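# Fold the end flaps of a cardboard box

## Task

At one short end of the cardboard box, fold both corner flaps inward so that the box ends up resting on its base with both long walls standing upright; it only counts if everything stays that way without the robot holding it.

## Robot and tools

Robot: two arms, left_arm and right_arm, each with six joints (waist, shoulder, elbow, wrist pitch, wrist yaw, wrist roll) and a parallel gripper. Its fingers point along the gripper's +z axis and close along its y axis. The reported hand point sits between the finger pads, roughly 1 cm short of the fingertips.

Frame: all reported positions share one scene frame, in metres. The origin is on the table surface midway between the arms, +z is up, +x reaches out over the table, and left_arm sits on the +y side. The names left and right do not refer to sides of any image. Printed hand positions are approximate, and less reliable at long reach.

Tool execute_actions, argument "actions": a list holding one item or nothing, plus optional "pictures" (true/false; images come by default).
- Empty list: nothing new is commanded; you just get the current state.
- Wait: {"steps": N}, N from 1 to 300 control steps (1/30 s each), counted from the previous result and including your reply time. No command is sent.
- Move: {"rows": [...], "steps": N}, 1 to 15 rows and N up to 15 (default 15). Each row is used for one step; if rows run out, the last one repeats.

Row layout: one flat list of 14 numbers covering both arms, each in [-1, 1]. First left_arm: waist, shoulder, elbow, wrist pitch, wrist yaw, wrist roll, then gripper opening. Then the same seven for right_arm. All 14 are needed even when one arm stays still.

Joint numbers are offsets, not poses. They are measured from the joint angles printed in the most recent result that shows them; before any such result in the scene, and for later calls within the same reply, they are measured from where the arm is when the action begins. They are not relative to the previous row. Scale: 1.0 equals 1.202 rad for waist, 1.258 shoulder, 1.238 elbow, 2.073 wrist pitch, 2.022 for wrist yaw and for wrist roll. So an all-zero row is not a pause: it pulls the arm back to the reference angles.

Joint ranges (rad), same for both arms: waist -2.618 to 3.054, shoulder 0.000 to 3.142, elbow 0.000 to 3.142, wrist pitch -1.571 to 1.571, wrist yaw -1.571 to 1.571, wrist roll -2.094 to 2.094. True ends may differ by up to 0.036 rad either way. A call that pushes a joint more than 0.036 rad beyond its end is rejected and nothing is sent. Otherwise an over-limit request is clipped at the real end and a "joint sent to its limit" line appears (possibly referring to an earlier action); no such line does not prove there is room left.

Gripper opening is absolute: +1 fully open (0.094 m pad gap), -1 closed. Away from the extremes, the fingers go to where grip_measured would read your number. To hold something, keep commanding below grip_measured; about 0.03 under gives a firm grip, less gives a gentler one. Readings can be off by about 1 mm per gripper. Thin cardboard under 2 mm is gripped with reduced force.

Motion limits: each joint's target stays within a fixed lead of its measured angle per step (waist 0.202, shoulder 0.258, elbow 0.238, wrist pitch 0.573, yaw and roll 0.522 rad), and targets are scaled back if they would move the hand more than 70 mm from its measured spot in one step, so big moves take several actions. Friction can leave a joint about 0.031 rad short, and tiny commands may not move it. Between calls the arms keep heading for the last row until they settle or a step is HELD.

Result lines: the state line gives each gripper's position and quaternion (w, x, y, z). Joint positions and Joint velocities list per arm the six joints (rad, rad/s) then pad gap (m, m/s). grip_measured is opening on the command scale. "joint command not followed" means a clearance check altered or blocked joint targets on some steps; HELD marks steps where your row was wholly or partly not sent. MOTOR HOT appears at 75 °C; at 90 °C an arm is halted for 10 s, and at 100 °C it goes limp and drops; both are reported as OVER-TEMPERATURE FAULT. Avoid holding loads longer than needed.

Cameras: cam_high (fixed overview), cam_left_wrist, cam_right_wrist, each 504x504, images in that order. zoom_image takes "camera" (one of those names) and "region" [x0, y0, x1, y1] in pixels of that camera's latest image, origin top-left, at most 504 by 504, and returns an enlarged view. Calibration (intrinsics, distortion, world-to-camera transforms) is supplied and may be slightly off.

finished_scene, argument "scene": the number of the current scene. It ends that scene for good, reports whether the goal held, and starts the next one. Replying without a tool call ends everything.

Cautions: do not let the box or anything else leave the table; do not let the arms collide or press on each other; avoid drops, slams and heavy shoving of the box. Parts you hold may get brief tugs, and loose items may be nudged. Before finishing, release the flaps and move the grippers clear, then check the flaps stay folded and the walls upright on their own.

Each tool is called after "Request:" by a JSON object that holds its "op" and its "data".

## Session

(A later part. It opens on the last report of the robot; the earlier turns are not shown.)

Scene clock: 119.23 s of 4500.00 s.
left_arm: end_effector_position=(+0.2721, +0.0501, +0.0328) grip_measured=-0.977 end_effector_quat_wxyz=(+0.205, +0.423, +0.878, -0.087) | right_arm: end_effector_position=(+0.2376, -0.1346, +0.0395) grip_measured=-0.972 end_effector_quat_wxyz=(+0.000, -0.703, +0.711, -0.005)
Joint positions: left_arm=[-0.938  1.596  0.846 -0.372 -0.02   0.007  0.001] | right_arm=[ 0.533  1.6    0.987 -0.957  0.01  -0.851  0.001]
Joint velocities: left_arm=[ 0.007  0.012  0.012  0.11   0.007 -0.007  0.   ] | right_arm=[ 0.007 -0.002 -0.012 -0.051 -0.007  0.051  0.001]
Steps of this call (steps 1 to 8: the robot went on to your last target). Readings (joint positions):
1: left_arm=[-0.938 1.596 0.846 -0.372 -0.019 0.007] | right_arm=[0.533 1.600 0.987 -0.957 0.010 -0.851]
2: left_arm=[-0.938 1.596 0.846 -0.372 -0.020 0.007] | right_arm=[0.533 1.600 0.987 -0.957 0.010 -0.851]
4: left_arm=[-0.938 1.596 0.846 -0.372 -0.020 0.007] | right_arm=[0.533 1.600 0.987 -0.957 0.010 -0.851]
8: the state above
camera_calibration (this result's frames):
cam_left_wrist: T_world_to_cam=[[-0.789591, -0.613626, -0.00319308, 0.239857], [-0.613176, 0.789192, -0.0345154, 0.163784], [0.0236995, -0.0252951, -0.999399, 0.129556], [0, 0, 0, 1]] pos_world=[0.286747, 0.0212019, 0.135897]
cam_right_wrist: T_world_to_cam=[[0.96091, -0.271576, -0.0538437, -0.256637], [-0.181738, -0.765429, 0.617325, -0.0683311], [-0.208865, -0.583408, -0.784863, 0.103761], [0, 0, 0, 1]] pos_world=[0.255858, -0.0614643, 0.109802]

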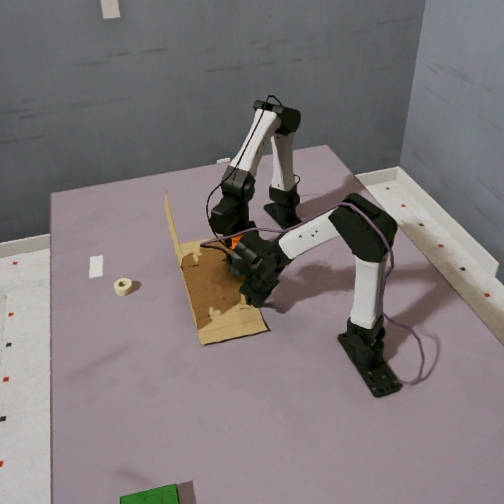

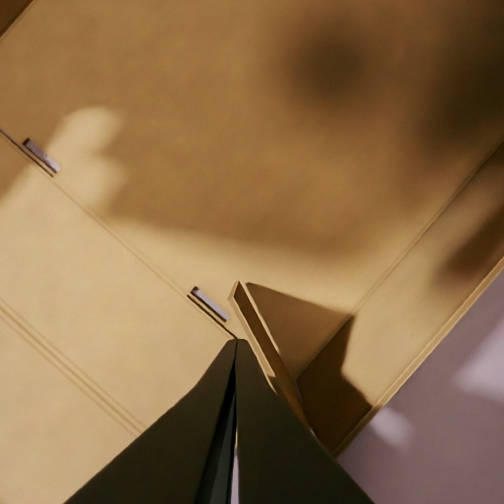

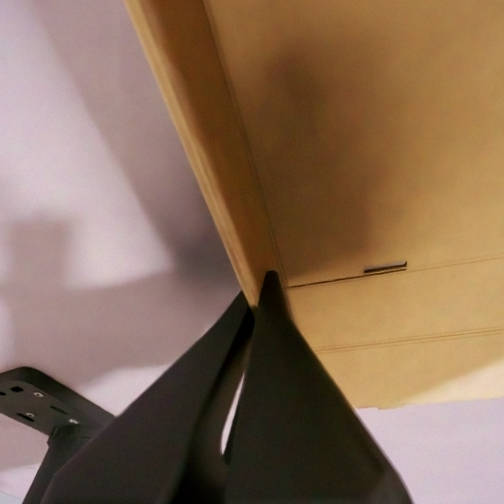

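Request:
{"op": "execute_actions", "data": {"actions": [{"rows":[[0.02,0,0,0,0,0,-1,0,0,0,0,0,0,-0.99],[0.035,0,0,0,0,0,-1,0,0,0,0,0,0,-0.99],[0.05,-0.005,0,0,0,0,-1,0,0,0,0,0,0,-0.99],[0.065,-0.01,0,0,0,0,-1,0,0,0,0,0,0,-0.99],[0.08,-0.02,0,0,0,0,-1,0,0,0,0,0,0,-0.99],[0.095,-0.03,0,0,0,0,-1,0,0,0,0,0,0,-0.99],[0.11,-0.04,0,0,0,0,-1,0,0,0,0,0,0,-0.99],[0.12,-0.06,0,0,0,0,-1,0,0,0,0,0,0,-0.99],[0.13,-0.08,0,0,0,0,-1,0,0,0,0,0,0,-0.99],[0.13,-0.1,0,0,0,0,-1,0,0,0,0,0,0,-0.99],[0.13,-0.12,0,0,0,0,-1,0,0,0,0,0,0,-0.99],[0.13,-0.14,0,0,0,0,-1,0,0,0,0,0,0,-0.99]],"steps":15}], "pictures": false}}

Request:
{"op": "execute_actions", "data": {"actions": [{"steps":10}]}}

Scene clock: 126.43 s of 4500.00 s.
left_arm: end_effector_position=(+0.3180, +0.0822, +0.0885) grip_measured=-0.977 end_effector_quat_wxyz=(+0.285, +0.345, +0.889, -0.099) | right_arm: end_effector_position=(+0.2379, -0.1343, +0.0395) grip_measured=-0.972 end_effector_quat_wxyz=(+0.001, -0.703, +0.711, -0.005)
Joint positions: left_arm=[-0.783  1.431  0.846 -0.373 -0.02   0.007  0.001] | right_arm=[ 0.533  1.6    0.987 -0.955  0.009 -0.851  0.001]
Joint velocities: left_arm=[ 0.002 -0.295  0.002 -0.066  0.007 -0.037 -0.001] | right_arm=[-0.007  0.017 -0.002  0.022 -0.051  0.007  0.   ]
Steps of this call (steps 1 to 15: the robot went on to your last target; steps 16 to 90: nothing new was sent; then 3.70 s passed at rest; steps 91 to 105: all 15 steps of this action). Readings (joint positions):
91: left_arm=[-0.936 1.596 0.846 -0.373 -0.021 0.007] | right_arm=[0.533 1.600 0.987 -0.957 0.010 -0.851]
92: left_arm=[-0.930 1.596 0.846 -0.373 -0.020 0.007] | right_arm=[0.533 1.600 0.987 -0.956 0.010 -0.851]
94: left_arm=[-0.904 1.596 0.846 -0.373 -0.019 0.007] | right_arm=[0.533 1.600 0.987 -0.955 0.009 -0.851]
98: left_arm=[-0.826 1.582 0.846 -0.373 -0.019 0.007] | right_arm=[0.533 1.600 0.987 -0.955 0.009 -0.851]
105: the state above

Scene clock: 126.77 s of 4500.00 s.
left_arm: end_effector_position=(+0.3180, +0.0822, +0.0908) grip_measured=-0.977 end_effector_quat_wxyz=(+0.288, +0.345, +0.888, -0.100) | right_arm: end_effector_position=(+0.2379, -0.1343, +0.0395) grip_measured=-0.972 end_effector_quat_wxyz=(+0.001, -0.703, +0.711, -0.005)
Joint positions: left_arm=[-0.783  1.425  0.846 -0.373 -0.02   0.007  0.001] | right_arm=[ 0.533  1.6    0.987 -0.955  0.009 -0.851  0.001]
Joint velocities: left_arm=[ 0.012  0.002  0.012  0.007 -0.095 -0.095  0.001] | right_arm=[ 0.007 -0.022  0.007  0.022  0.007 -0.051  0.   ]
Steps of this call (steps 1 to 10: the robot went on to your last target). Readings (joint positions):
1: left_arm=[-0.783 1.425 0.846 -0.373 -0.020 0.007] | right_arm=[0.533 1.600 0.987 -0.955 0.009 -0.851]
2: left_arm=[-0.783 1.425 0.846 -0.373 -0.020 0.007] | right_arm=[0.533 1.600 0.987 -0.955 0.009 -0.851]
4: left_arm=[-0.783 1.425 0.846 -0.373 -0.020 0.007] | right_arm=[0.533 1.600 0.987 -0.955 0.009 -0.851]
8: left_arm=[-0.783 1.425 0.846 -0.373 -0.020 0.007] | right_arm=[0.533 1.600 0.987 -0.955 0.009 -0.851]
10: the state above
camera_calibration (this result's frames):
cam_left_wrist: T_world_to_cam=[[-0.684757, -0.728747, -0.00603833, 0.272366], [-0.712714, 0.671376, -0.20321, 0.225273], [0.152142, -0.134846, -0.979117, 0.153516], [0, 0, 0, 1]] pos_world=[0.323703, 0.0679438, 0.197732]
cam_right_wrist: T_world_to_cam=[[0.960974, -0.271494, -0.0531037, -0.256876], [-0.182478, -0.766372, 0.615935, -0.0678982], [-0.20792, -0.582208, -0.786005, 0.104015], [0, 0, 0, 1]] pos_world=[0.256088, -0.0612173, 0.109936]

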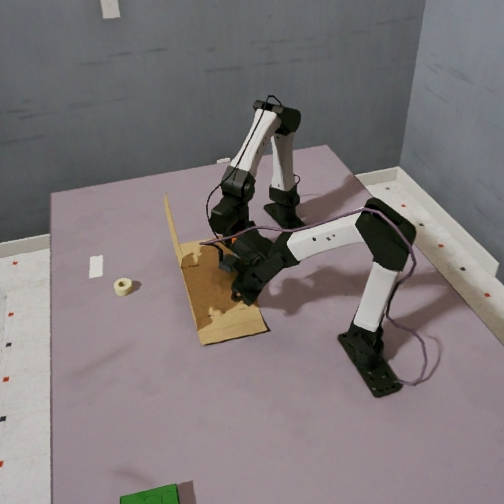

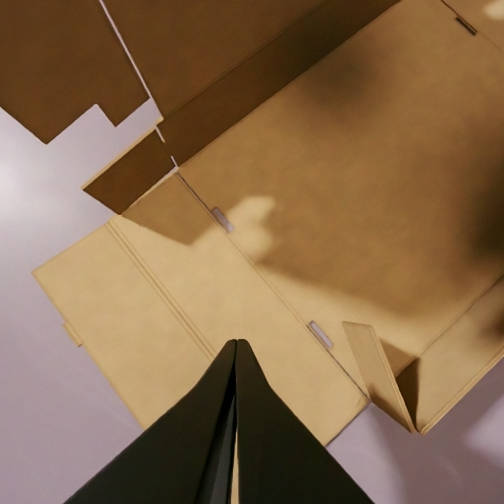

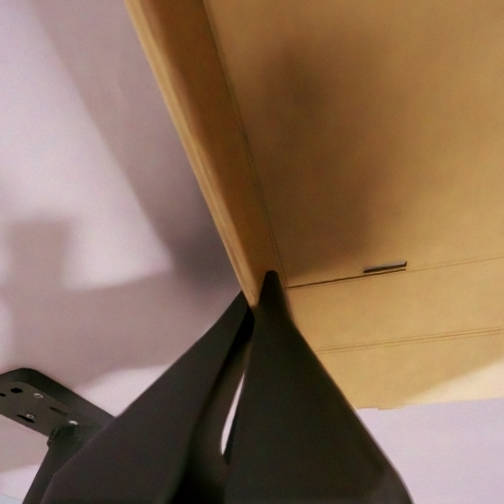

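Request:
{"op": "execute_actions", "data": {"actions": [{"rows":[[0.05,0,0,0,0,0,-1,0,0,0,0,0,0,-0.99],[0.1,0,0,0,0.02,0,-1,0,0,0,0,0,0,-0.99],[0.16,0,0,0,0.05,0,-1,0,0,0,0,0,0,-0.99],[0.22,0,0,-0.02,0.1,0,-1,0,0,0,0,0,0,-0.99],[0.28,0,0,-0.05,0.15,0,-1,0,0,0,0,0,0,-0.99],[0.34,0.03,0.05,-0.08,0.2,0,-1,0,0,0,0,0,0,-0.99],[0.4,0.08,0.11,-0.11,0.25,0,-1,0,0,0,0,0,0,-0.99],[0.44,0.13,0.18,-0.14,0.3,0,-1,0,0,0,0,0,0,-0.99],[0.468,0.19,0.25,-0.17,0.35,0,-1,0,0,0,0,0,0,-0.99],[0.468,0.25,0.32,-0.2,0.41,0,-1,0,0,0,0,0,0,-0.99],[0.468,0.31,0.4,-0.23,0.41,0,-1,0,0,0,0,0,0,-0.99],[0.468,0.37,0.47,-0.26,0.41,0,-1,0,0,0,0,0,0,-0.99],[0.468,0.43,0.55,-0.29,0.41,0,-1,0,0,0,0,0,0,-0.99],[0.468,0.49,0.63,-0.32,0.41,0,-1,0,0,0,0,0,0,-0.99],[0.468,0.733,0.908,-0.388,0.41,0,-1,0,0,0,0,0,0,-0.99]],"steps":15}], "pictures": false}}

Request:
{"op": "execute_actions", "data": {"actions": [{"steps":25}]}}

Scene clock: 151.10 s of 4500.00 s.
left_arm: end_effector_position=(+0.4531, +0.1463, +0.1076) grip_measured=-0.977 end_effector_quat_wxyz=(+0.108, +0.128, +0.926, -0.339) | right_arm: end_effector_position=(+0.2379, -0.1343, +0.0395) grip_measured=-0.972 end_effector_quat_wxyz=(+0.001, -0.703, +0.711, -0.005)
Joint positions: left_arm=[-0.21   1.971  1.533 -0.847  0.679  0.007  0.001] | right_arm=[ 0.533  1.6    0.987 -0.955  0.009 -0.851  0.001]
Joint velocities: left_arm=[-0.071  2.283  2.684 -1.868  0.974  0.007  0.   ] | right_arm=[ 0.007 -0.007 -0.012 -0.051  0.037 -0.066 -0.001]
Steps of this call (steps 1 to 15: the robot went on to your last target; steps 16 to 90: nothing new was sent; then 20.83 s passed at rest; steps 91 to 105: all 15 steps of this action). Readings (joint positions):
91: left_arm=[-0.777 1.425 0.846 -0.373 -0.017 0.007] | right_arm=[0.533 1.600 0.987 -0.955 0.009 -0.851]
92: left_arm=[-0.756 1.425 0.846 -0.373 -0.007 0.007] | right_arm=[0.533 1.600 0.987 -0.955 0.009 -0.851]
94: left_arm=[-0.658 1.425 0.846 -0.375 0.046 0.007] | right_arm=[0.533 1.600 0.987 -0.955 0.009 -0.851]
98: left_arm=[-0.365 1.483 0.932 -0.505 0.273 0.007] | right_arm=[0.533 1.600 0.987 -0.955 0.009 -0.851]
105: the state above

Scene clock: 151.93 s of 4500.00 s.
left_arm: end_effector_position=(+0.4764, +0.1245, +0.0601) grip_measured=-0.977 end_effector_quat_wxyz=(-0.034, +0.082, +0.918, -0.387) | right_arm: end_effector_position=(+0.2379, -0.1343, +0.0395) grip_measured=-0.972 end_effector_quat_wxyz=(+0.001, -0.703, +0.711, -0.005)
Joint positions: left_arm=[-0.215  2.366  1.95  -1.16   0.798  0.007  0.001] | right_arm=[ 0.533  1.6    0.987 -0.955  0.009 -0.851  0.001]
Joint velocities: left_arm=[-0.012 -0.017  0.017  0.022  0.051  0.007  0.001] | right_arm=[ 0.012  0.012 -0.007 -0.051  0.007  0.022 -0.   ]
Steps of this call (steps 1 to 25: the robot went on to your last target). Readings (joint positions):
1: left_arm=[-0.212 2.053 1.625 -0.907 0.705 0.007] | right_arm=[0.533 1.600 0.987 -0.955 0.009 -0.851]
2: left_arm=[-0.214 2.137 1.715 -0.957 0.727 0.007] | right_arm=[0.533 1.600 0.987 -0.955 0.009 -0.851]
4: left_arm=[-0.215 2.287 1.869 -1.015 0.753 0.007] | right_arm=[0.533 1.600 0.987 -0.955 0.009 -0.851]
8: left_arm=[-0.215 2.381 1.928 -1.089 0.773 0.007] | right_arm=[0.533 1.600 0.987 -0.955 0.009 -0.851]
25: the state above
camera_calibration (this result's frames):
cam_left_wrist: T_world_to_cam=[[-0.1278, -0.66867, 0.732494, 0.0942527], [-0.848318, 0.456326, 0.268557, 0.366515], [-0.513832, -0.587067, -0.625563, 0.457392], [0, 0, 0, 1]] pos_world=[0.55799, 0.164293, 0.118658]
cam_right_wrist: T_world_to_cam=[[0.960974, -0.271494, -0.0531037, -0.256876], [-0.182478, -0.766372, 0.615935, -0.0678982], [-0.20792, -0.582208, -0.786005, 0.104015], [0, 0, 0, 1]] pos_world=[0.256088, -0.0612173, 0.109936]

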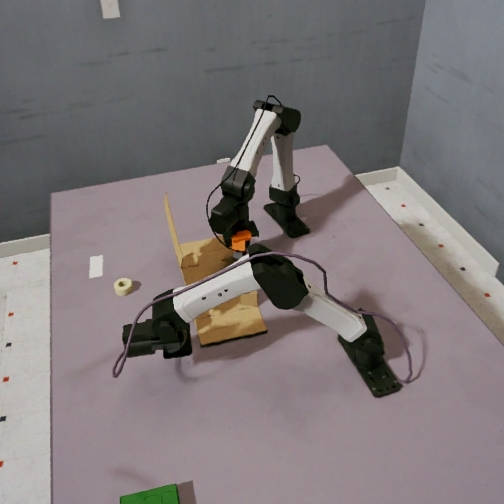

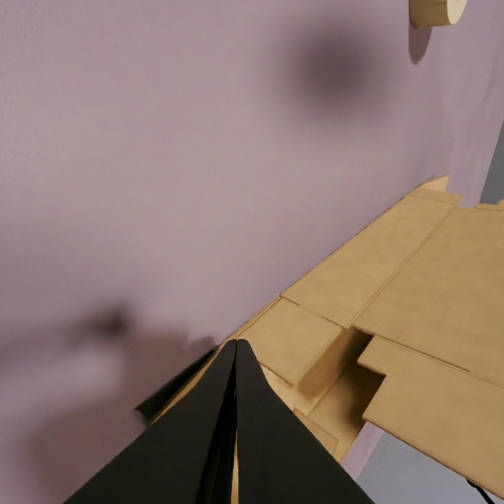

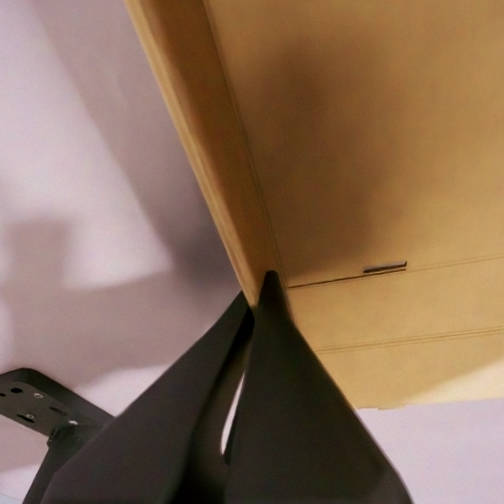

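Request:
{"op": "execute_actions", "data": {"actions": [{"rows":[[-0.01,0.008,0,0,0,0,-1,0,0,0,0,0,0,-0.99],[-0.02,0.016,0,0,0,0,-1,0,0,0,0,0,0,-0.99],[-0.03,0.024,0,0,0,0,-1,0,0,0,0,0,0,-0.99],[-0.04,0.031,0,0,0,0,-1,0,0,0,0,0,0,-0.99],[-0.05,0.037,0,0,0,0,-1,0,0,0,0,0,0,-0.99],[-0.06,0.037,0,0,0,0,-1,0,0,0,0,0,0,-0.99],[-0.07,0.037,0,0,0,0,-1,0,0,0,0,0,0,-0.99],[-0.08,0.037,0,0,0,0,-1,0,0,0,0,0,0,-0.99],[-0.09,0.037,0,0,0,0,-1,0,0,0,0,0,0,-0.99]],"steps":15}]}}

Scene clock: 159.47 s of 4500.00 s.
left_arm: end_effector_position=(+0.4465, +0.0754, +0.0410) grip_measured=-0.977 end_effector_quat_wxyz=(-0.078, +0.128, +0.912, -0.382) | right_arm: end_effector_position=(+0.2379, -0.1343, +0.0395) grip_measured=-0.972 end_effector_quat_wxyz=(+0.001, -0.703, +0.711, -0.005)
Joint positions: left_arm=[-0.336  2.411  1.95  -1.161  0.799  0.007  0.001] | right_arm=[ 0.533  1.6    0.987 -0.955  0.009 -0.851  0.001]
Joint velocities: left_arm=[-0.002  0.002 -0.007  0.095 -0.022 -0.022 -0.   ] | right_arm=[ 0.007 -0.027 -0.012 -0.081  0.007  0.051 -0.001]
Steps of this call (steps 1 to 30: the robot went on to your last target; steps 31 to 90: nothing new was sent; then 4.03 s passed at rest; steps 91 to 105: all 15 steps of this action). Readings (joint positions):
91: left_arm=[-0.215 2.366 1.950 -1.161 0.799 0.007] | right_arm=[0.533 1.600 0.987 -0.955 0.009 -0.851]
92: left_arm=[-0.217 2.366 1.950 -1.161 0.799 0.007] | right_arm=[0.533 1.600 0.987 -0.955 0.009 -0.851]
94: left_arm=[-0.225 2.371 1.950 -1.161 0.799 0.007] | right_arm=[0.533 1.600 0.987 -0.955 0.009 -0.851]
98: left_arm=[-0.272 2.397 1.950 -1.161 0.799 0.007] | right_arm=[0.533 1.600 0.987 -0.955 0.009 -0.851]
105: the state above
camera_calibration (this result's frames):
cam_left_wrist: T_world_to_cam=[[-0.175007, -0.657578, 0.732778, 0.0918347], [-0.77488, 0.551143, 0.309521, 0.327094], [-0.607399, -0.513647, -0.605997, 0.436678], [0, 0, 0, 1]] pos_world=[0.534768, 0.104411, 0.0960887]
cam_right_wrist: T_world_to_cam=[[0.960974, -0.271494, -0.0531037, -0.256876], [-0.182478, -0.766372, 0.615935, -0.0678982], [-0.20792, -0.582208, -0.786005, 0.104015], [0, 0, 0, 1]] pos_world=[0.256088, -0.0612173, 0.109936]

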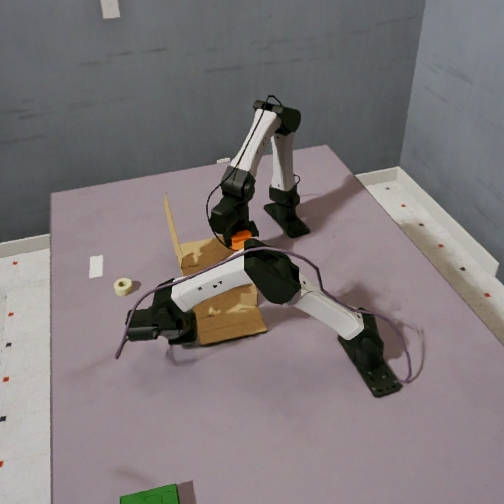

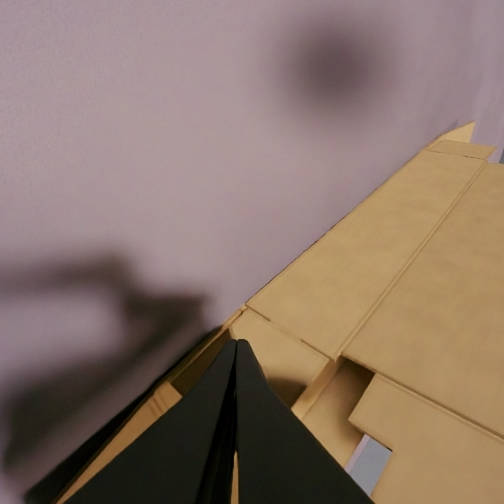

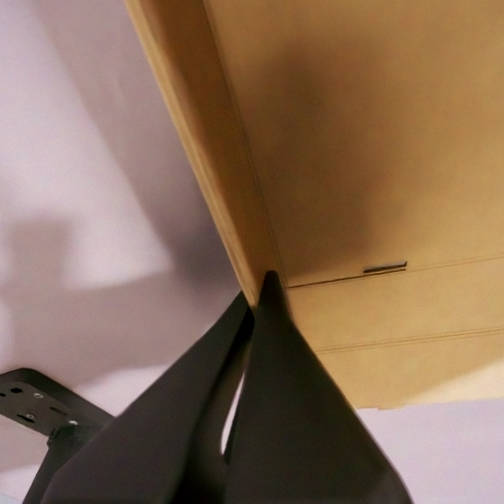

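Request:
{"op": "execute_actions", "data": {"actions": [{"rows":[[0,0,0,-0.015,0,0,-1,0,0,0,0,0,0,-0.99],[0,0,0,-0.025,0,0,-1,0,0,0,0,0,0,-0.99],[0,0,0,-0.035,0,0,-1,0,0,0,0,0,0,-0.99],[-0.005,0,0,-0.045,0,0,-1,0,0,0,0,0,0,-0.99],[-0.01,0,0,-0.055,0,0,-1,0,0,0,0,0,0,-0.99],[-0.015,0,0,-0.065,0,0,-1,0,0,0,0,0,0,-0.99],[-0.02,0,0,-0.075,0,0,-1,0,0,0,0,0,0,-0.99],[-0.02,0,0,-0.085,0,0,-1,0,0,0,0,0,0,-0.99],[-0.02,0,0,-0.095,0,0,-1,0,0,0,0,0,0,-0.99],[-0.02,0,0,-0.105,0,0,-1,0,0,0,0,0,0,-0.99]],"steps":15}], "pictures": false}}

Request:
{"op": "execute_actions", "data": {"actions": [{"steps":12}]}}

Scene clock: 165.93 s of 4500.00 s.
left_arm: end_effector_position=(+0.4156, +0.0802, +0.0438) grip_measured=-0.977 end_effector_quat_wxyz=(-0.149, +0.104, +0.913, -0.366) | right_arm: end_effector_position=(+0.2375, -0.1338, +0.0395) grip_measured=-0.972 end_effector_quat_wxyz=(+0.001, -0.705, +0.709, -0.003)
Joint positions: left_arm=[-0.348  2.411  1.95  -1.313  0.792  0.007  0.001] | right_arm=[ 0.533  1.6    0.987 -0.955  0.006 -0.858  0.001]
Joint velocities: left_arm=[-0.012  0.007 -0.017 -0.11   0.007 -0.037 -0.   ] | right_arm=[-0.012 -0.002 -0.022 -0.007 -0.037 -0.066  0.001]
Steps of this call (steps 1 to 15: the robot went on to your last target; steps 16 to 90: nothing new was sent; then 2.97 s passed at rest; steps 91 to 105: all 15 steps of this action). Readings (joint positions):
91: left_arm=[-0.330 2.411 1.950 -1.162 0.799 0.007] | right_arm=[0.533 1.600 0.987 -0.955 0.009 -0.851]
92: left_arm=[-0.330 2.411 1.950 -1.166 0.799 0.007] | right_arm=[0.533 1.600 0.987 -0.955 0.009 -0.851]
94: left_arm=[-0.330 2.411 1.950 -1.185 0.799 0.007] | right_arm=[0.533 1.600 0.987 -0.955 0.009 -0.851]
98: left_arm=[-0.339 2.411 1.950 -1.242 0.798 0.007] | right_arm=[0.533 1.600 0.987 -0.955 0.009 -0.851]
105: the state above

Scene clock: 166.33 s of 4500.00 s.
left_arm: end_effector_position=(+0.4128, +0.0811, +0.0445) grip_measured=-0.977 end_effector_quat_wxyz=(-0.156, +0.101, +0.913, -0.364) | right_arm: end_effector_position=(+0.2375, -0.1338, +0.0395) grip_measured=-0.972 end_effector_quat_wxyz=(+0.001, -0.707, +0.708, -0.003)
Joint positions: left_arm=[-0.348  2.411  1.95  -1.329  0.792  0.007  0.001] | right_arm=[ 0.533  1.6    0.987 -0.955  0.005 -0.862  0.001]
Joint velocities: left_arm=[ 0.012 -0.017 -0.002 -0.037  0.022  0.007 -0.   ] | right_arm=[-0.017 -0.002 -0.002 -0.037 -0.022  0.051 -0.   ]
Steps of this call (steps 1 to 12: the robot went on to your last target). Readings (joint positions):
1: left_arm=[-0.348 2.411 1.950 -1.316 0.792 0.007] | right_arm=[0.533 1.600 0.987 -0.955 0.006 -0.859]
2: left_arm=[-0.348 2.411 1.950 -1.319 0.792 0.007] | right_arm=[0.533 1.600 0.987 -0.955 0.006 -0.860]
4: left_arm=[-0.348 2.411 1.950 -1.323 0.792 0.007] | right_arm=[0.533 1.600 0.987 -0.955 0.005 -0.861]
8: left_arm=[-0.348 2.411 1.950 -1.327 0.792 0.007] | right_arm=[0.533 1.600 0.987 -0.955 0.005 -0.862]
12: the state above
camera_calibration (this result's frames):
cam_left_wrist: T_world_to_cam=[[-0.0691297, -0.69672, 0.714004, 0.0474369], [-0.706805, 0.539295, 0.457807, 0.263017], [-0.704022, -0.473014, -0.529727, 0.454434], [0, 0, 0, 1]] pos_world=[0.509113, 0.10616, 0.0864447]
cam_right_wrist: T_world_to_cam=[[0.963783, -0.260683, -0.0562802, -0.255427], [-0.172422, -0.770074, 0.614213, -0.0704062], [-0.203455, -0.582264, -0.787131, 0.103189], [0, 0, 0, 1]] pos_world=[0.255031, -0.0607199, 0.110093]

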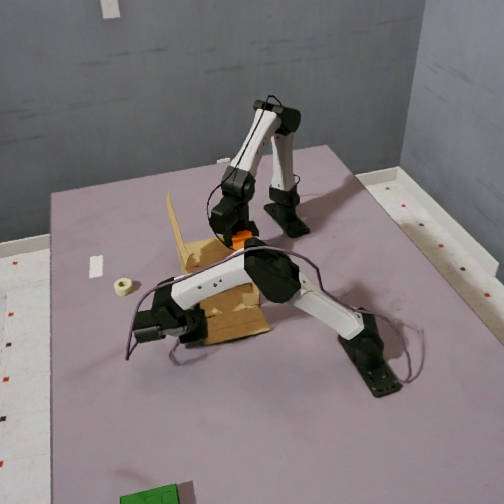

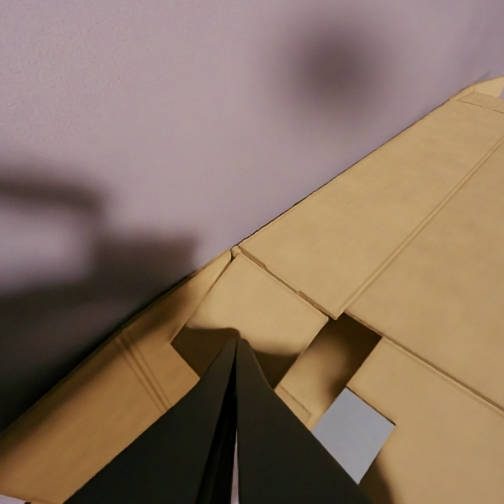

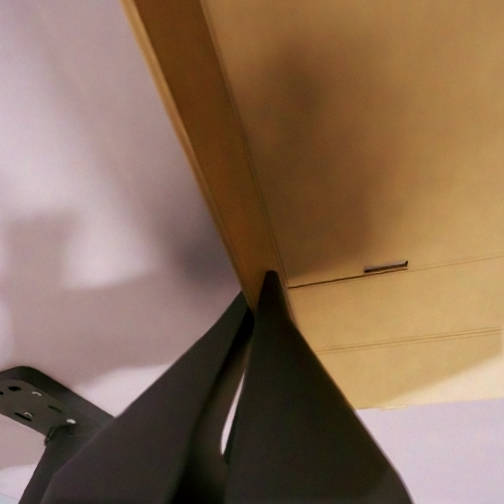

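Request:
{"op": "zoom_image", "data": {"camera": "cam_high", "region": [120, 180, 300, 360]}}

Region (120, 180, 300, 360) of cam_high's 504x504 image, scaled by 2.800, with more detail than that image has.

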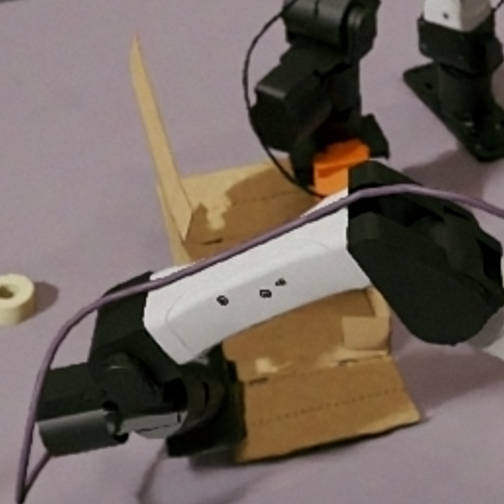

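Request:
{"op": "execute_actions", "data": {"actions": [{"rows":[[0,0,0,-0.02,0.02,0,-1,0,0,0,0,0,0,-0.99],[0,0,0,-0.02,0.03,0,-1,0,0,0,0,0,0,-0.99],[0,0.006,0,-0.02,0.04,0,-1,0,0,0,0,0,0,-0.99],[0,0.012,0,-0.02,0.05,0,-1,0,0,0,0,0,0,-0.99],[0,0.018,0,-0.02,0.06,0,-1,0,0,0,0,0,0,-0.99],[0,0.024,0,-0.02,0.07,0,-1,0,0,0,0,0,0,-0.99],[0,0.03,0,-0.02,0.08,0,-1,0,0,0,0,0,0,-0.99],[0,0.036,0,-0.02,0.09,0,-1,0,0,0,0,0,0,-0.99],[0,0.042,0,-0.02,0.09,0,-1,0,0,0,0,0,0,-0.99],[0,0.048,0,-0.02,0.09,0,-1,0,0,0,0,0,0,-0.99]],"steps":15}], "pictures": false}}

Request:
{"op": "execute_actions", "data": {"actions": [{"steps":12}]}}

Scene clock: 175.63 s of 4500.00 s.
left_arm: end_effector_position=(+0.4063, +0.0668, +0.0433) grip_measured=-0.977 end_effector_quat_wxyz=(-0.193, +0.072, +0.882, -0.424) | right_arm: end_effector_position=(+0.2374, -0.1338, +0.0395) grip_measured=-0.972 end_effector_quat_wxyz=(+0.001, -0.707, +0.707, -0.003)
Joint positions: left_arm=[-0.346  2.462  1.95  -1.347  0.938  0.007  0.001] | right_arm=[ 0.533  1.6    0.987 -0.955  0.005 -0.863  0.001]
Joint velocities: left_arm=[-0.002  0.012  0.007 -0.081  0.11   0.037  0.   ] | right_arm=[ 0.012 -0.007  0.002 -0.037 -0.081 -0.022 -0.001]
Steps of this call (steps 1 to 30: the robot went on to your last target; steps 31 to 90: nothing new was sent; then 5.80 s passed at rest; steps 91 to 105: all 15 steps of this action). Readings (joint positions):
91: left_arm=[-0.348 2.411 1.950 -1.329 0.793 0.007] | right_arm=[0.533 1.600 0.987 -0.955 0.005 -0.863]
92: left_arm=[-0.348 2.411 1.950 -1.330 0.797 0.007] | right_arm=[0.533 1.600 0.987 -0.955 0.005 -0.863]
94: left_arm=[-0.348 2.411 1.950 -1.331 0.813 0.007] | right_arm=[0.533 1.600 0.987 -0.955 0.005 -0.863]
98: left_arm=[-0.347 2.424 1.950 -1.335 0.869 0.007] | right_arm=[0.533 1.600 0.987 -0.955 0.005 -0.863]
105: the state above

Scene clock: 176.03 s of 4500.00 s.
left_arm: end_effector_position=(+0.4061, +0.0667, +0.0436) grip_measured=-0.977 end_effector_quat_wxyz=(-0.193, +0.072, +0.882, -0.424) | right_arm: end_effector_position=(+0.2374, -0.1338, +0.0395) grip_measured=-0.972 end_effector_quat_wxyz=(+0.001, -0.707, +0.707, -0.003)
Joint positions: left_arm=[-0.346  2.462  1.95  -1.349  0.94   0.007  0.001] | right_arm=[ 0.533  1.6    0.987 -0.955  0.005 -0.864  0.001]
Joint velocities: left_arm=[ 0.007 -0.007 -0.007  0.022 -0.051 -0.11  -0.   ] | right_arm=[ 0.002  0.002  0.022  0.007  0.022  0.037 -0.001]
Steps of this call (steps 1 to 12: the robot went on to your last target). Readings (joint positions):
1: left_arm=[-0.346 2.462 1.950 -1.348 0.940 0.007] | right_arm=[0.533 1.600 0.987 -0.955 0.005 -0.864]
2: left_arm=[-0.346 2.462 1.950 -1.348 0.940 0.007] | right_arm=[0.533 1.600 0.987 -0.955 0.005 -0.863]
4: left_arm=[-0.346 2.462 1.950 -1.348 0.940 0.007] | right_arm=[0.533 1.600 0.987 -0.955 0.005 -0.863]
8: left_arm=[-0.346 2.462 1.950 -1.349 0.940 0.007] | right_arm=[0.533 1.600 0.987 -0.955 0.005 -0.863]
12: the state above
camera_calibration (this result's frames):
cam_left_wrist: T_world_to_cam=[[0.0404694, -0.609992, 0.791373, -0.0161102], [-0.676755, 0.565956, 0.470848, 0.251888], [-0.735096, -0.554621, -0.389911, 0.454458], [0, 0, 0, 1]] pos_world=[0.505188, 0.0996674, 0.0713466]
cam_right_wrist: T_world_to_cam=[[0.964149, -0.259209, -0.0568108, -0.255189], [-0.170913, -0.770357, 0.61428, -0.0708326], [-0.202992, -0.582547, -0.787041, 0.103008], [0, 0, 0, 1]] pos_world=[0.254843, -0.0607067, 0.110085]

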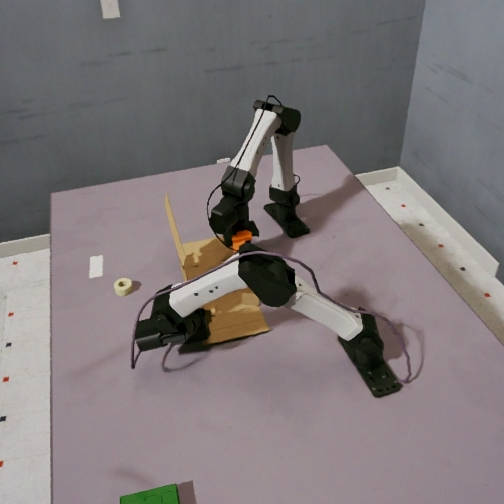

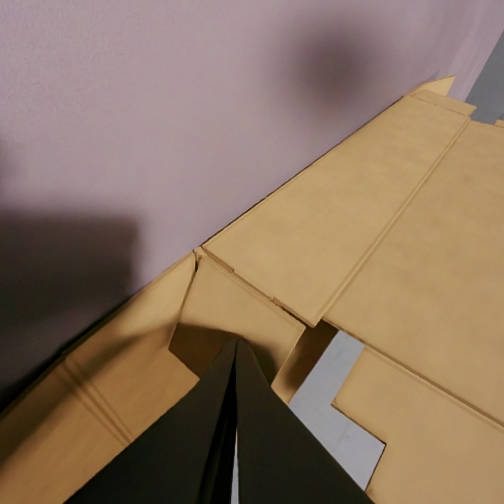

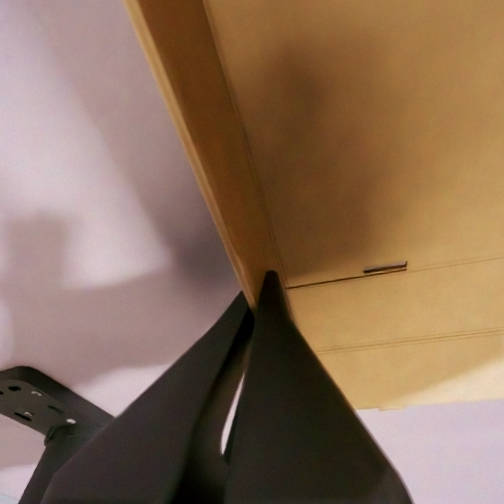

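Request:
{"op": "execute_actions", "data": {"actions": [{"rows":[[0,0,-0.01,-0.01,0.025,0,-1,0,0,0,0,0,0,-0.99],[0,0,-0.016,-0.01,0.035,0,-1,0,0,0,0,0,0,-0.99],[0,0.006,-0.022,-0.01,0.045,0,-1,0,0,0,0,0,0,-0.99],[0,0.012,-0.028,-0.01,0.055,0,-1,0,0,0,0,0,0,-0.99],[0,0.018,-0.034,-0.01,0.065,0,-1,0,0,0,0,0,0,-0.99],[0,0.024,-0.04,-0.01,0.075,0,-1,0,0,0,0,0,0,-0.99],[0,0.03,-0.044,-0.01,0.085,0,-1,0,0,0,0,0,0,-0.99],[0,0.036,-0.044,-0.01,0.095,0,-1,0,0,0,0,0,0,-0.99],[0,0.042,-0.044,-0.01,0.095,0,-1,0,0,0,0,0,0,-0.99]],"steps":15}], "pictures": false}}

Request:
{"op": "execute_actions", "data": {"actions": [{"steps":8}]}}

Scene clock: 181.73 s of 4500.00 s.
left_arm: end_effector_position=(+0.3998, +0.0582, +0.0418) grip_measured=-0.977 end_effector_quat_wxyz=(-0.230, +0.029, +0.844, -0.484) | right_arm: end_effector_position=(+0.2372, -0.1339, +0.0395) grip_measured=-0.972 end_effector_quat_wxyz=(+0.001, -0.707, +0.707, -0.003)
Joint positions: left_arm=[-0.336  2.505  1.913 -1.354  1.097  0.007  0.001] | right_arm=[ 0.533  1.6    0.987 -0.956  0.005 -0.863  0.001]
Joint velocities: left_arm=[-0.012  0.017  0.002 -0.066  0.095 -0.051  0.   ] | right_arm=[-0.007 -0.002 -0.007  0.007 -0.066  0.037 -0.001]
Steps of this call (steps 1 to 15: the robot went on to your last target; steps 16 to 90: nothing new was sent; then 2.20 s passed at rest; steps 91 to 105: all 15 steps of this action). Readings (joint positions):
91: left_arm=[-0.346 2.462 1.950 -1.349 0.942 0.007] | right_arm=[0.533 1.600 0.987 -0.955 0.005 -0.863]
92: left_arm=[-0.346 2.462 1.950 -1.349 0.946 0.007] | right_arm=[0.533 1.600 0.987 -0.955 0.005 -0.863]
94: left_arm=[-0.346 2.462 1.945 -1.349 0.965 0.007] | right_arm=[0.533 1.600 0.987 -0.955 0.005 -0.863]
98: left_arm=[-0.344 2.476 1.923 -1.349 1.031 0.007] | right_arm=[0.533 1.600 0.987 -0.955 0.005 -0.863]
105: the state above

Scene clock: 182.00 s of 4500.00 s.
left_arm: end_effector_position=(+0.3998, +0.0580, +0.0421) grip_measured=-0.977 end_effector_quat_wxyz=(-0.230, +0.029, +0.843, -0.485) | right_arm: end_effector_position=(+0.2371, -0.1340, +0.0395) grip_measured=-0.972 end_effector_quat_wxyz=(+0.000, -0.706, +0.708, -0.003)
Joint positions: left_arm=[-0.336  2.505  1.913 -1.354  1.099  0.007  0.001] | right_arm=[ 0.533  1.6    0.987 -0.956  0.005 -0.862  0.001]
Joint velocities: left_arm=[-0.007  0.012 -0.002 -0.066  0.022 -0.11  -0.002] | right_arm=[-0.037 -0.007  0.007 -0.007 -0.022 -0.066  0.002]
Steps of this call (steps 1 to 8: the robot went on to your last target). Readings (joint positions):
1: left_arm=[-0.336 2.505 1.913 -1.354 1.098 0.007] | right_arm=[0.533 1.600 0.987 -0.956 0.005 -0.862]
2: left_arm=[-0.336 2.505 1.913 -1.354 1.098 0.007] | right_arm=[0.533 1.600 0.987 -0.956 0.005 -0.862]
4: left_arm=[-0.336 2.505 1.913 -1.354 1.099 0.007] | right_arm=[0.533 1.600 0.987 -0.956 0.005 -0.862]
8: the state above
camera_calibration (this result's frames):
cam_left_wrist: T_world_to_cam=[[0.177158, -0.506231, 0.844006, -0.0827749], [-0.652365, 0.581706, 0.485837, 0.24201], [-0.736909, -0.636669, -0.227193, 0.443082], [0, 0, 0, 1]] pos_world=[0.499054, 0.0994144, 0.0529501]
cam_right_wrist: T_world_to_cam=[[0.963504, -0.261457, -0.0574528, -0.255153], [-0.172144, -0.769514, 0.614992, -0.0706329], [-0.205005, -0.582657, -0.786438, 0.103296], [0, 0, 0, 1]] pos_world=[0.254858, -0.0608781, 0.110016]

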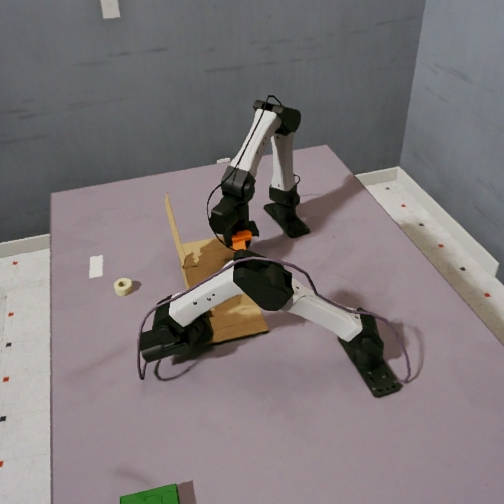

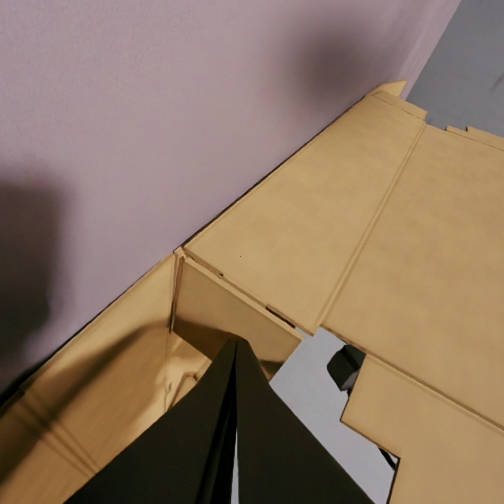

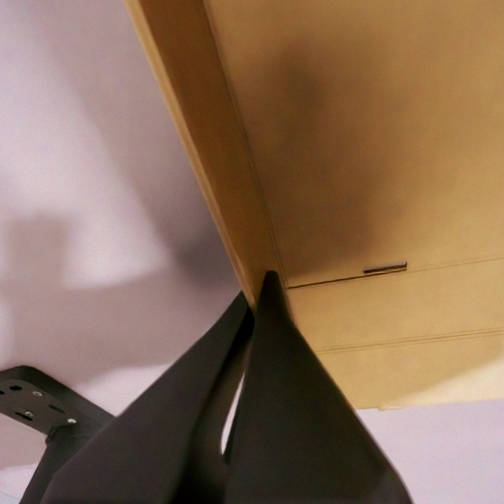

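Request:
{"op": "execute_actions", "data": {"actions": [{"rows":[[-0.015,0,0,0,0.015,0,-1,0,0,0,0,0,0,-0.99],[-0.025,0,0,0,0.015,0,-1,0,0,0,0,0,0,-0.99],[-0.025,0,0,0,0.015,0,-1,0,0,0,0,0,0,-0.99],[-0.025,0,0,0,0.015,0,-1,0,0,0,0,0,0,-0.99],[-0.025,0,0,0,0.015,0,-1,0,0,0,0,0,0,-0.99],[-0.025,0,0,0,0.015,0,-1,0,0,0,0,0,0,-0.99],[-0.025,0,0,0,0.015,0,-1,0,0,0,0,0,0,-0.99],[-0.025,0,0,0,0.015,0,-1,0,0,0,0,0,0,-0.99],[0,0,0,0,0,0,-1,0,0,0,0,0,0,-0.99],[0.03,0,0,0,0,0,-1,0,0,0,0,0,0,-0.99],[0.06,0,0,0,0,0,-1,0,0,0,0,0,0,-0.99],[0.09,0,0,0,0,0,-1,0,0,0,0,0,0,-0.99],[0.12,0,0,0,0,0,-1,0,0,0,0,0,0,-0.99],[0.15,0,0,0,0,0,-1,0,0,0,0,0,0,-0.99],[0.17,0,0,0,0,0,-1,0,0,0,0,0,0,-0.99]],"steps":15}], "pictures": false}}

Request:
{"op": "execute_actions", "data": {"actions": [{"steps":10}]}}

Scene clock: 187.57 s of 4500.00 s.
left_arm: end_effector_position=(+0.4262, +0.0971, +0.0420) grip_measured=-0.977 end_effector_quat_wxyz=(-0.204, -0.016, +0.844, -0.497) | right_arm: end_effector_position=(+0.2371, -0.1340, +0.0395) grip_measured=-0.972 end_effector_quat_wxyz=(+0.000, -0.706, +0.708, -0.003)
Joint positions: left_arm=[-0.229  2.505  1.913 -1.354  1.098  0.007  0.001] | right_arm=[ 0.533  1.6    0.987 -0.957  0.005 -0.861  0.001]
Joint velocities: left_arm=[ 1.111 -0.017  0.002 -0.095  0.022  0.007  0.001] | right_arm=[ 0.007 -0.007  0.002  0.022 -0.022 -0.007  0.001]
Steps of this call (steps 1 to 15: the robot went on to your last target; steps 16 to 90: nothing new was sent; then 2.07 s passed at rest; steps 91 to 105: all 15 steps of this action). Readings (joint positions):
91: left_arm=[-0.336 2.505 1.913 -1.354 1.099 0.007] | right_arm=[0.533 1.600 0.987 -0.956 0.005 -0.862]
92: left_arm=[-0.337 2.505 1.913 -1.354 1.099 0.007] | right_arm=[0.533 1.600 0.987 -0.956 0.005 -0.861]
94: left_arm=[-0.338 2.505 1.913 -1.354 1.099 0.007] | right_arm=[0.533 1.600 0.987 -0.957 0.005 -0.861]
98: left_arm=[-0.341 2.505 1.913 -1.354 1.100 0.007] | right_arm=[0.533 1.600 0.987 -0.957 0.005 -0.861]
105: the state above

Scene clock: 187.90 s of 4500.00 s.
left_arm: end_effector_position=(+0.4496, +0.1419, +0.0419) grip_measured=-0.977 end_effector_quat_wxyz=(-0.175, -0.064, +0.841, -0.507) | right_arm: end_effector_position=(+0.2371, -0.1340, +0.0395) grip_measured=-0.972 end_effector_quat_wxyz=(+0.000, -0.706, +0.708, -0.003)
Joint positions: left_arm=[-0.114  2.505  1.913 -1.354  1.097  0.007  0.001] | right_arm=[ 0.533  1.6    0.987 -0.957  0.005 -0.861  0.001]
Joint velocities: left_arm=[-0.242 -0.012 -0.007  0.007 -0.081  0.037 -0.002] | right_arm=[-0.002  0.012  0.002 -0.022 -0.007 -0.081 -0.001]
Steps of this call (steps 1 to 10: the robot went on to your last target). Readings (joint positions):
1: left_arm=[-0.191 2.505 1.913 -1.354 1.098 0.007] | right_arm=[0.533 1.600 0.987 -0.957 0.005 -0.861]
2: left_arm=[-0.156 2.505 1.913 -1.354 1.098 0.007] | right_arm=[0.533 1.600 0.987 -0.957 0.005 -0.861]
4: left_arm=[-0.105 2.505 1.913 -1.354 1.098 0.007] | right_arm=[0.533 1.600 0.987 -0.957 0.005 -0.861]
8: left_arm=[-0.098 2.505 1.913 -1.354 1.097 0.007] | right_arm=[0.533 1.600 0.987 -0.957 0.005 -0.861]
10: the state above
camera_calibration (this result's frames):
cam_left_wrist: T_world_to_cam=[[0.283853, -0.455919, 0.843543, -0.104077], [-0.764141, 0.423873, 0.48623, 0.298396], [-0.579237, -0.782604, -0.228069, 0.482991], [0, 0, 0, 1]] pos_world=[0.537325, 0.204058, 0.0528598]
cam_right_wrist: T_world_to_cam=[[0.963287, -0.262206, -0.0576658, -0.255141], [-0.172555, -0.769232, 0.61523, -0.0705664], [-0.205675, -0.582693, -0.786236, 0.103392], [0, 0, 0, 1]] pos_world=[0.254862, -0.0609353, 0.109993]

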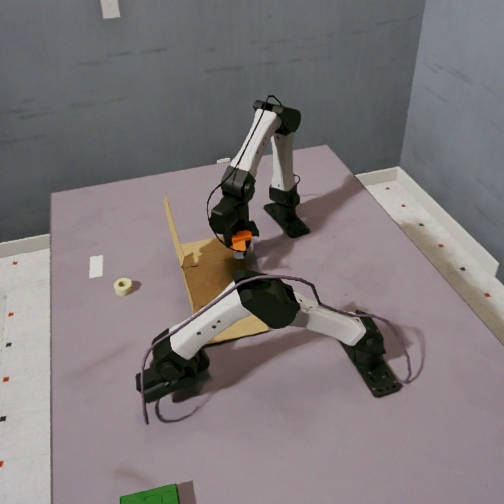

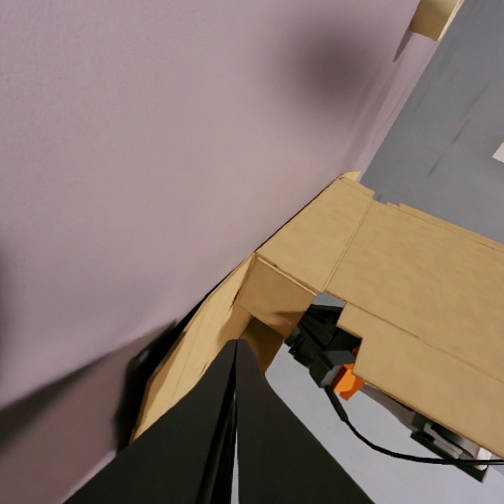

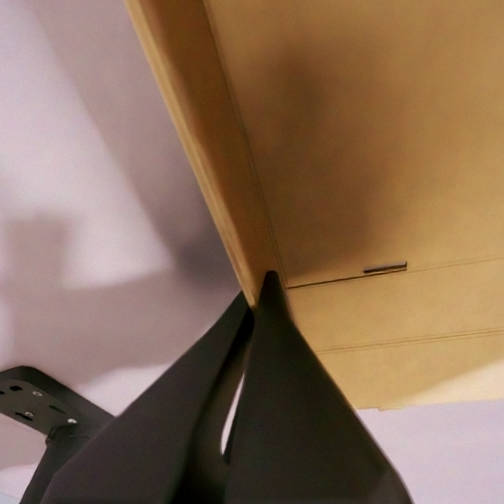

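Request:
{"op": "execute_actions", "data": {"actions": [{"rows":[[0,-0.05,0,0,0,0,-1,0,0,0,0,0,0,-0.99],[0,-0.11,0,0.02,0,0,-1,0,0,0,0,0,0,-0.99],[0,-0.17,-0.04,0.05,-0.04,0,-1,0,0,0,0,0,0,-0.99],[0,-0.24,-0.1,0.08,-0.08,0,-1,0,0,0,0,0,0,-0.99],[0,-0.31,-0.17,0.12,-0.13,0,-1,0,0,0,0,0,0,-0.99],[0,-0.38,-0.24,0.16,-0.18,0,-1,0,0,0,0,0,0,-0.99],[0,-0.45,-0.31,0.2,-0.23,0,-1,0,0,0,0,0,0,-0.99],[0,-0.52,-0.38,0.24,-0.28,0,-1,0,0,0,0,0,0,-0.99],[0,-0.59,-0.45,0.28,-0.33,0,-1,0,0,0,0,0,0,-0.99],[-0.05,-0.66,-0.52,0.32,-0.38,0,-1,0,0,0,0,0,0,-0.99],[-0.1,-0.73,-0.59,0.36,-0.43,0,-1,0,0,0,0,0,0,-0.99],[-0.15,-0.8,-0.66,0.4,-0.48,0,-1,0,0,0,0,0,0,-0.99],[-0.2,-0.86,-0.73,0.44,-0.52,0,-1,0,0,0,0,0,0,-0.99],[-0.26,-0.91,-0.8,0.473,-0.543,0,-1,0,0,0,0,0,0,-0.99],[-0.557,-0.91,-0.862,0.473,-0.543,0,-1,0,0,0,0,0,0,-0.99]],"steps":15}], "pictures": false}}

Request:
{"op": "execute_actions", "data": {"actions": [{"steps":25}]}}

Scene clock: 194.90 s of 4500.00 s.
left_arm: end_effector_position=(+0.3761, +0.1675, +0.1379) grip_measured=-0.977 end_effector_quat_wxyz=(+0.259, +0.193, +0.932, -0.167) | right_arm: end_effector_position=(+0.2371, -0.1340, +0.0395) grip_measured=-0.972 end_effector_quat_wxyz=(+0.000, -0.706, +0.708, -0.003)
Joint positions: left_arm=[-0.366  1.418  1.037 -0.613  0.261  0.007  0.001] | right_arm=[ 0.533  1.6    0.987 -0.957  0.005 -0.861  0.001]
Joint velocities: left_arm=[-2.254 -2.049 -2.024  1.897 -1.663 -0.037  0.   ] | right_arm=[-0.002  0.007 -0.017  0.037  0.022 -0.007  0.   ]
Steps of this call (steps 1 to 30: the robot went on to your last target; steps 31 to 90: nothing new was sent; then 3.50 s passed at rest; steps 91 to 105: all 15 steps of this action). Readings (joint positions):
91: left_arm=[-0.133 2.501 1.913 -1.354 1.097 0.007] | right_arm=[0.533 1.600 0.987 -0.957 0.005 -0.861]
92: left_arm=[-0.132 2.490 1.911 -1.349 1.095 0.007] | right_arm=[0.533 1.600 0.987 -0.957 0.005 -0.861]
94: left_arm=[-0.128 2.411 1.860 -1.297 1.054 0.007] | right_arm=[0.533 1.600 0.987 -0.957 0.005 -0.861]
98: left_arm=[-0.121 2.072 1.596 -1.100 0.836 0.007] | right_arm=[0.533 1.600 0.987 -0.957 0.005 -0.861]
105: the state above

Scene clock: 195.73 s of 4500.00 s.
left_arm: end_effector_position=(+0.3112, +0.0777, +0.1128) grip_measured=-0.977 end_effector_quat_wxyz=(+0.305, +0.350, +0.877, -0.123) | right_arm: end_effector_position=(+0.2371, -0.1340, +0.0395) grip_measured=-0.972 end_effector_quat_wxyz=(+0.000, -0.706, +0.708, -0.003)
Joint positions: left_arm=[-0.791  1.358  0.854 -0.397  0.009  0.007  0.001] | right_arm=[ 0.533  1.6    0.987 -0.957  0.005 -0.861  0.001]
Joint velocities: left_arm=[-0.007  0.002 -0.012  0.022 -0.081 -0.037 -0.001] | right_arm=[-0.017  0.012  0.007 -0.037  0.066  0.007 -0.001]
Steps of this call (steps 1 to 25: the robot went on to your last target). Readings (joint positions):
1: left_arm=[-0.446 1.364 0.975 -0.561 0.211 0.007] | right_arm=[0.533 1.600 0.987 -0.957 0.005 -0.861]
2: left_arm=[-0.525 1.339 0.931 -0.527 0.172 0.007] | right_arm=[0.533 1.600 0.987 -0.957 0.005 -0.861]
4: left_arm=[-0.675 1.343 0.880 -0.481 0.114 0.007] | right_arm=[0.533 1.600 0.987 -0.957 0.005 -0.861]
8: left_arm=[-0.796 1.358 0.854 -0.445 0.068 0.007] | right_arm=[0.533 1.600 0.987 -0.957 0.005 -0.861]
25: the state above
camera_calibration (this result's frames):
cam_left_wrist: T_world_to_cam=[[-0.703164, -0.710847, 0.0159911, 0.266456], [-0.690764, 0.677621, -0.252339, 0.226153], [0.168538, -0.188482, -0.967507, 0.173269], [0, 0, 0, 1]] pos_world=[0.314378, 0.0688214, 0.220445]
cam_right_wrist: T_world_to_cam=[[0.963287, -0.262206, -0.0576658, -0.255141], [-0.172555, -0.769232, 0.61523, -0.0705664], [-0.205675, -0.582693, -0.786236, 0.103392], [0, 0, 0, 1]] pos_world=[0.254862, -0.0609353, 0.109993]

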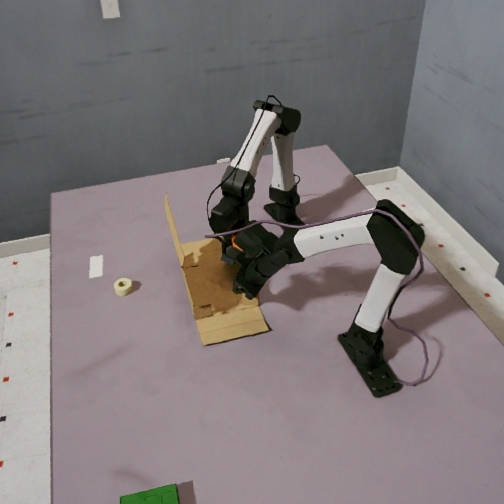

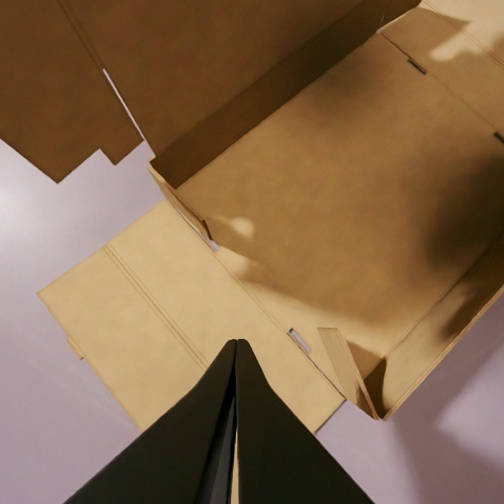

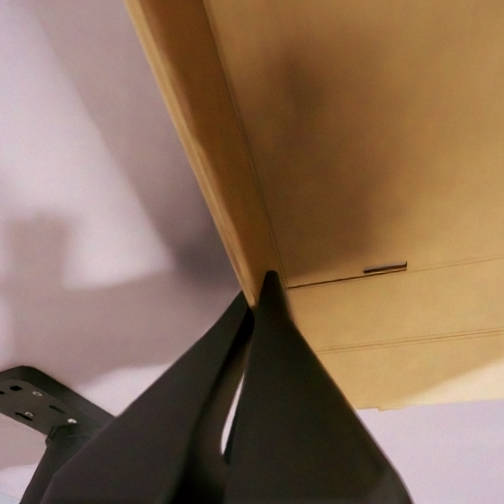

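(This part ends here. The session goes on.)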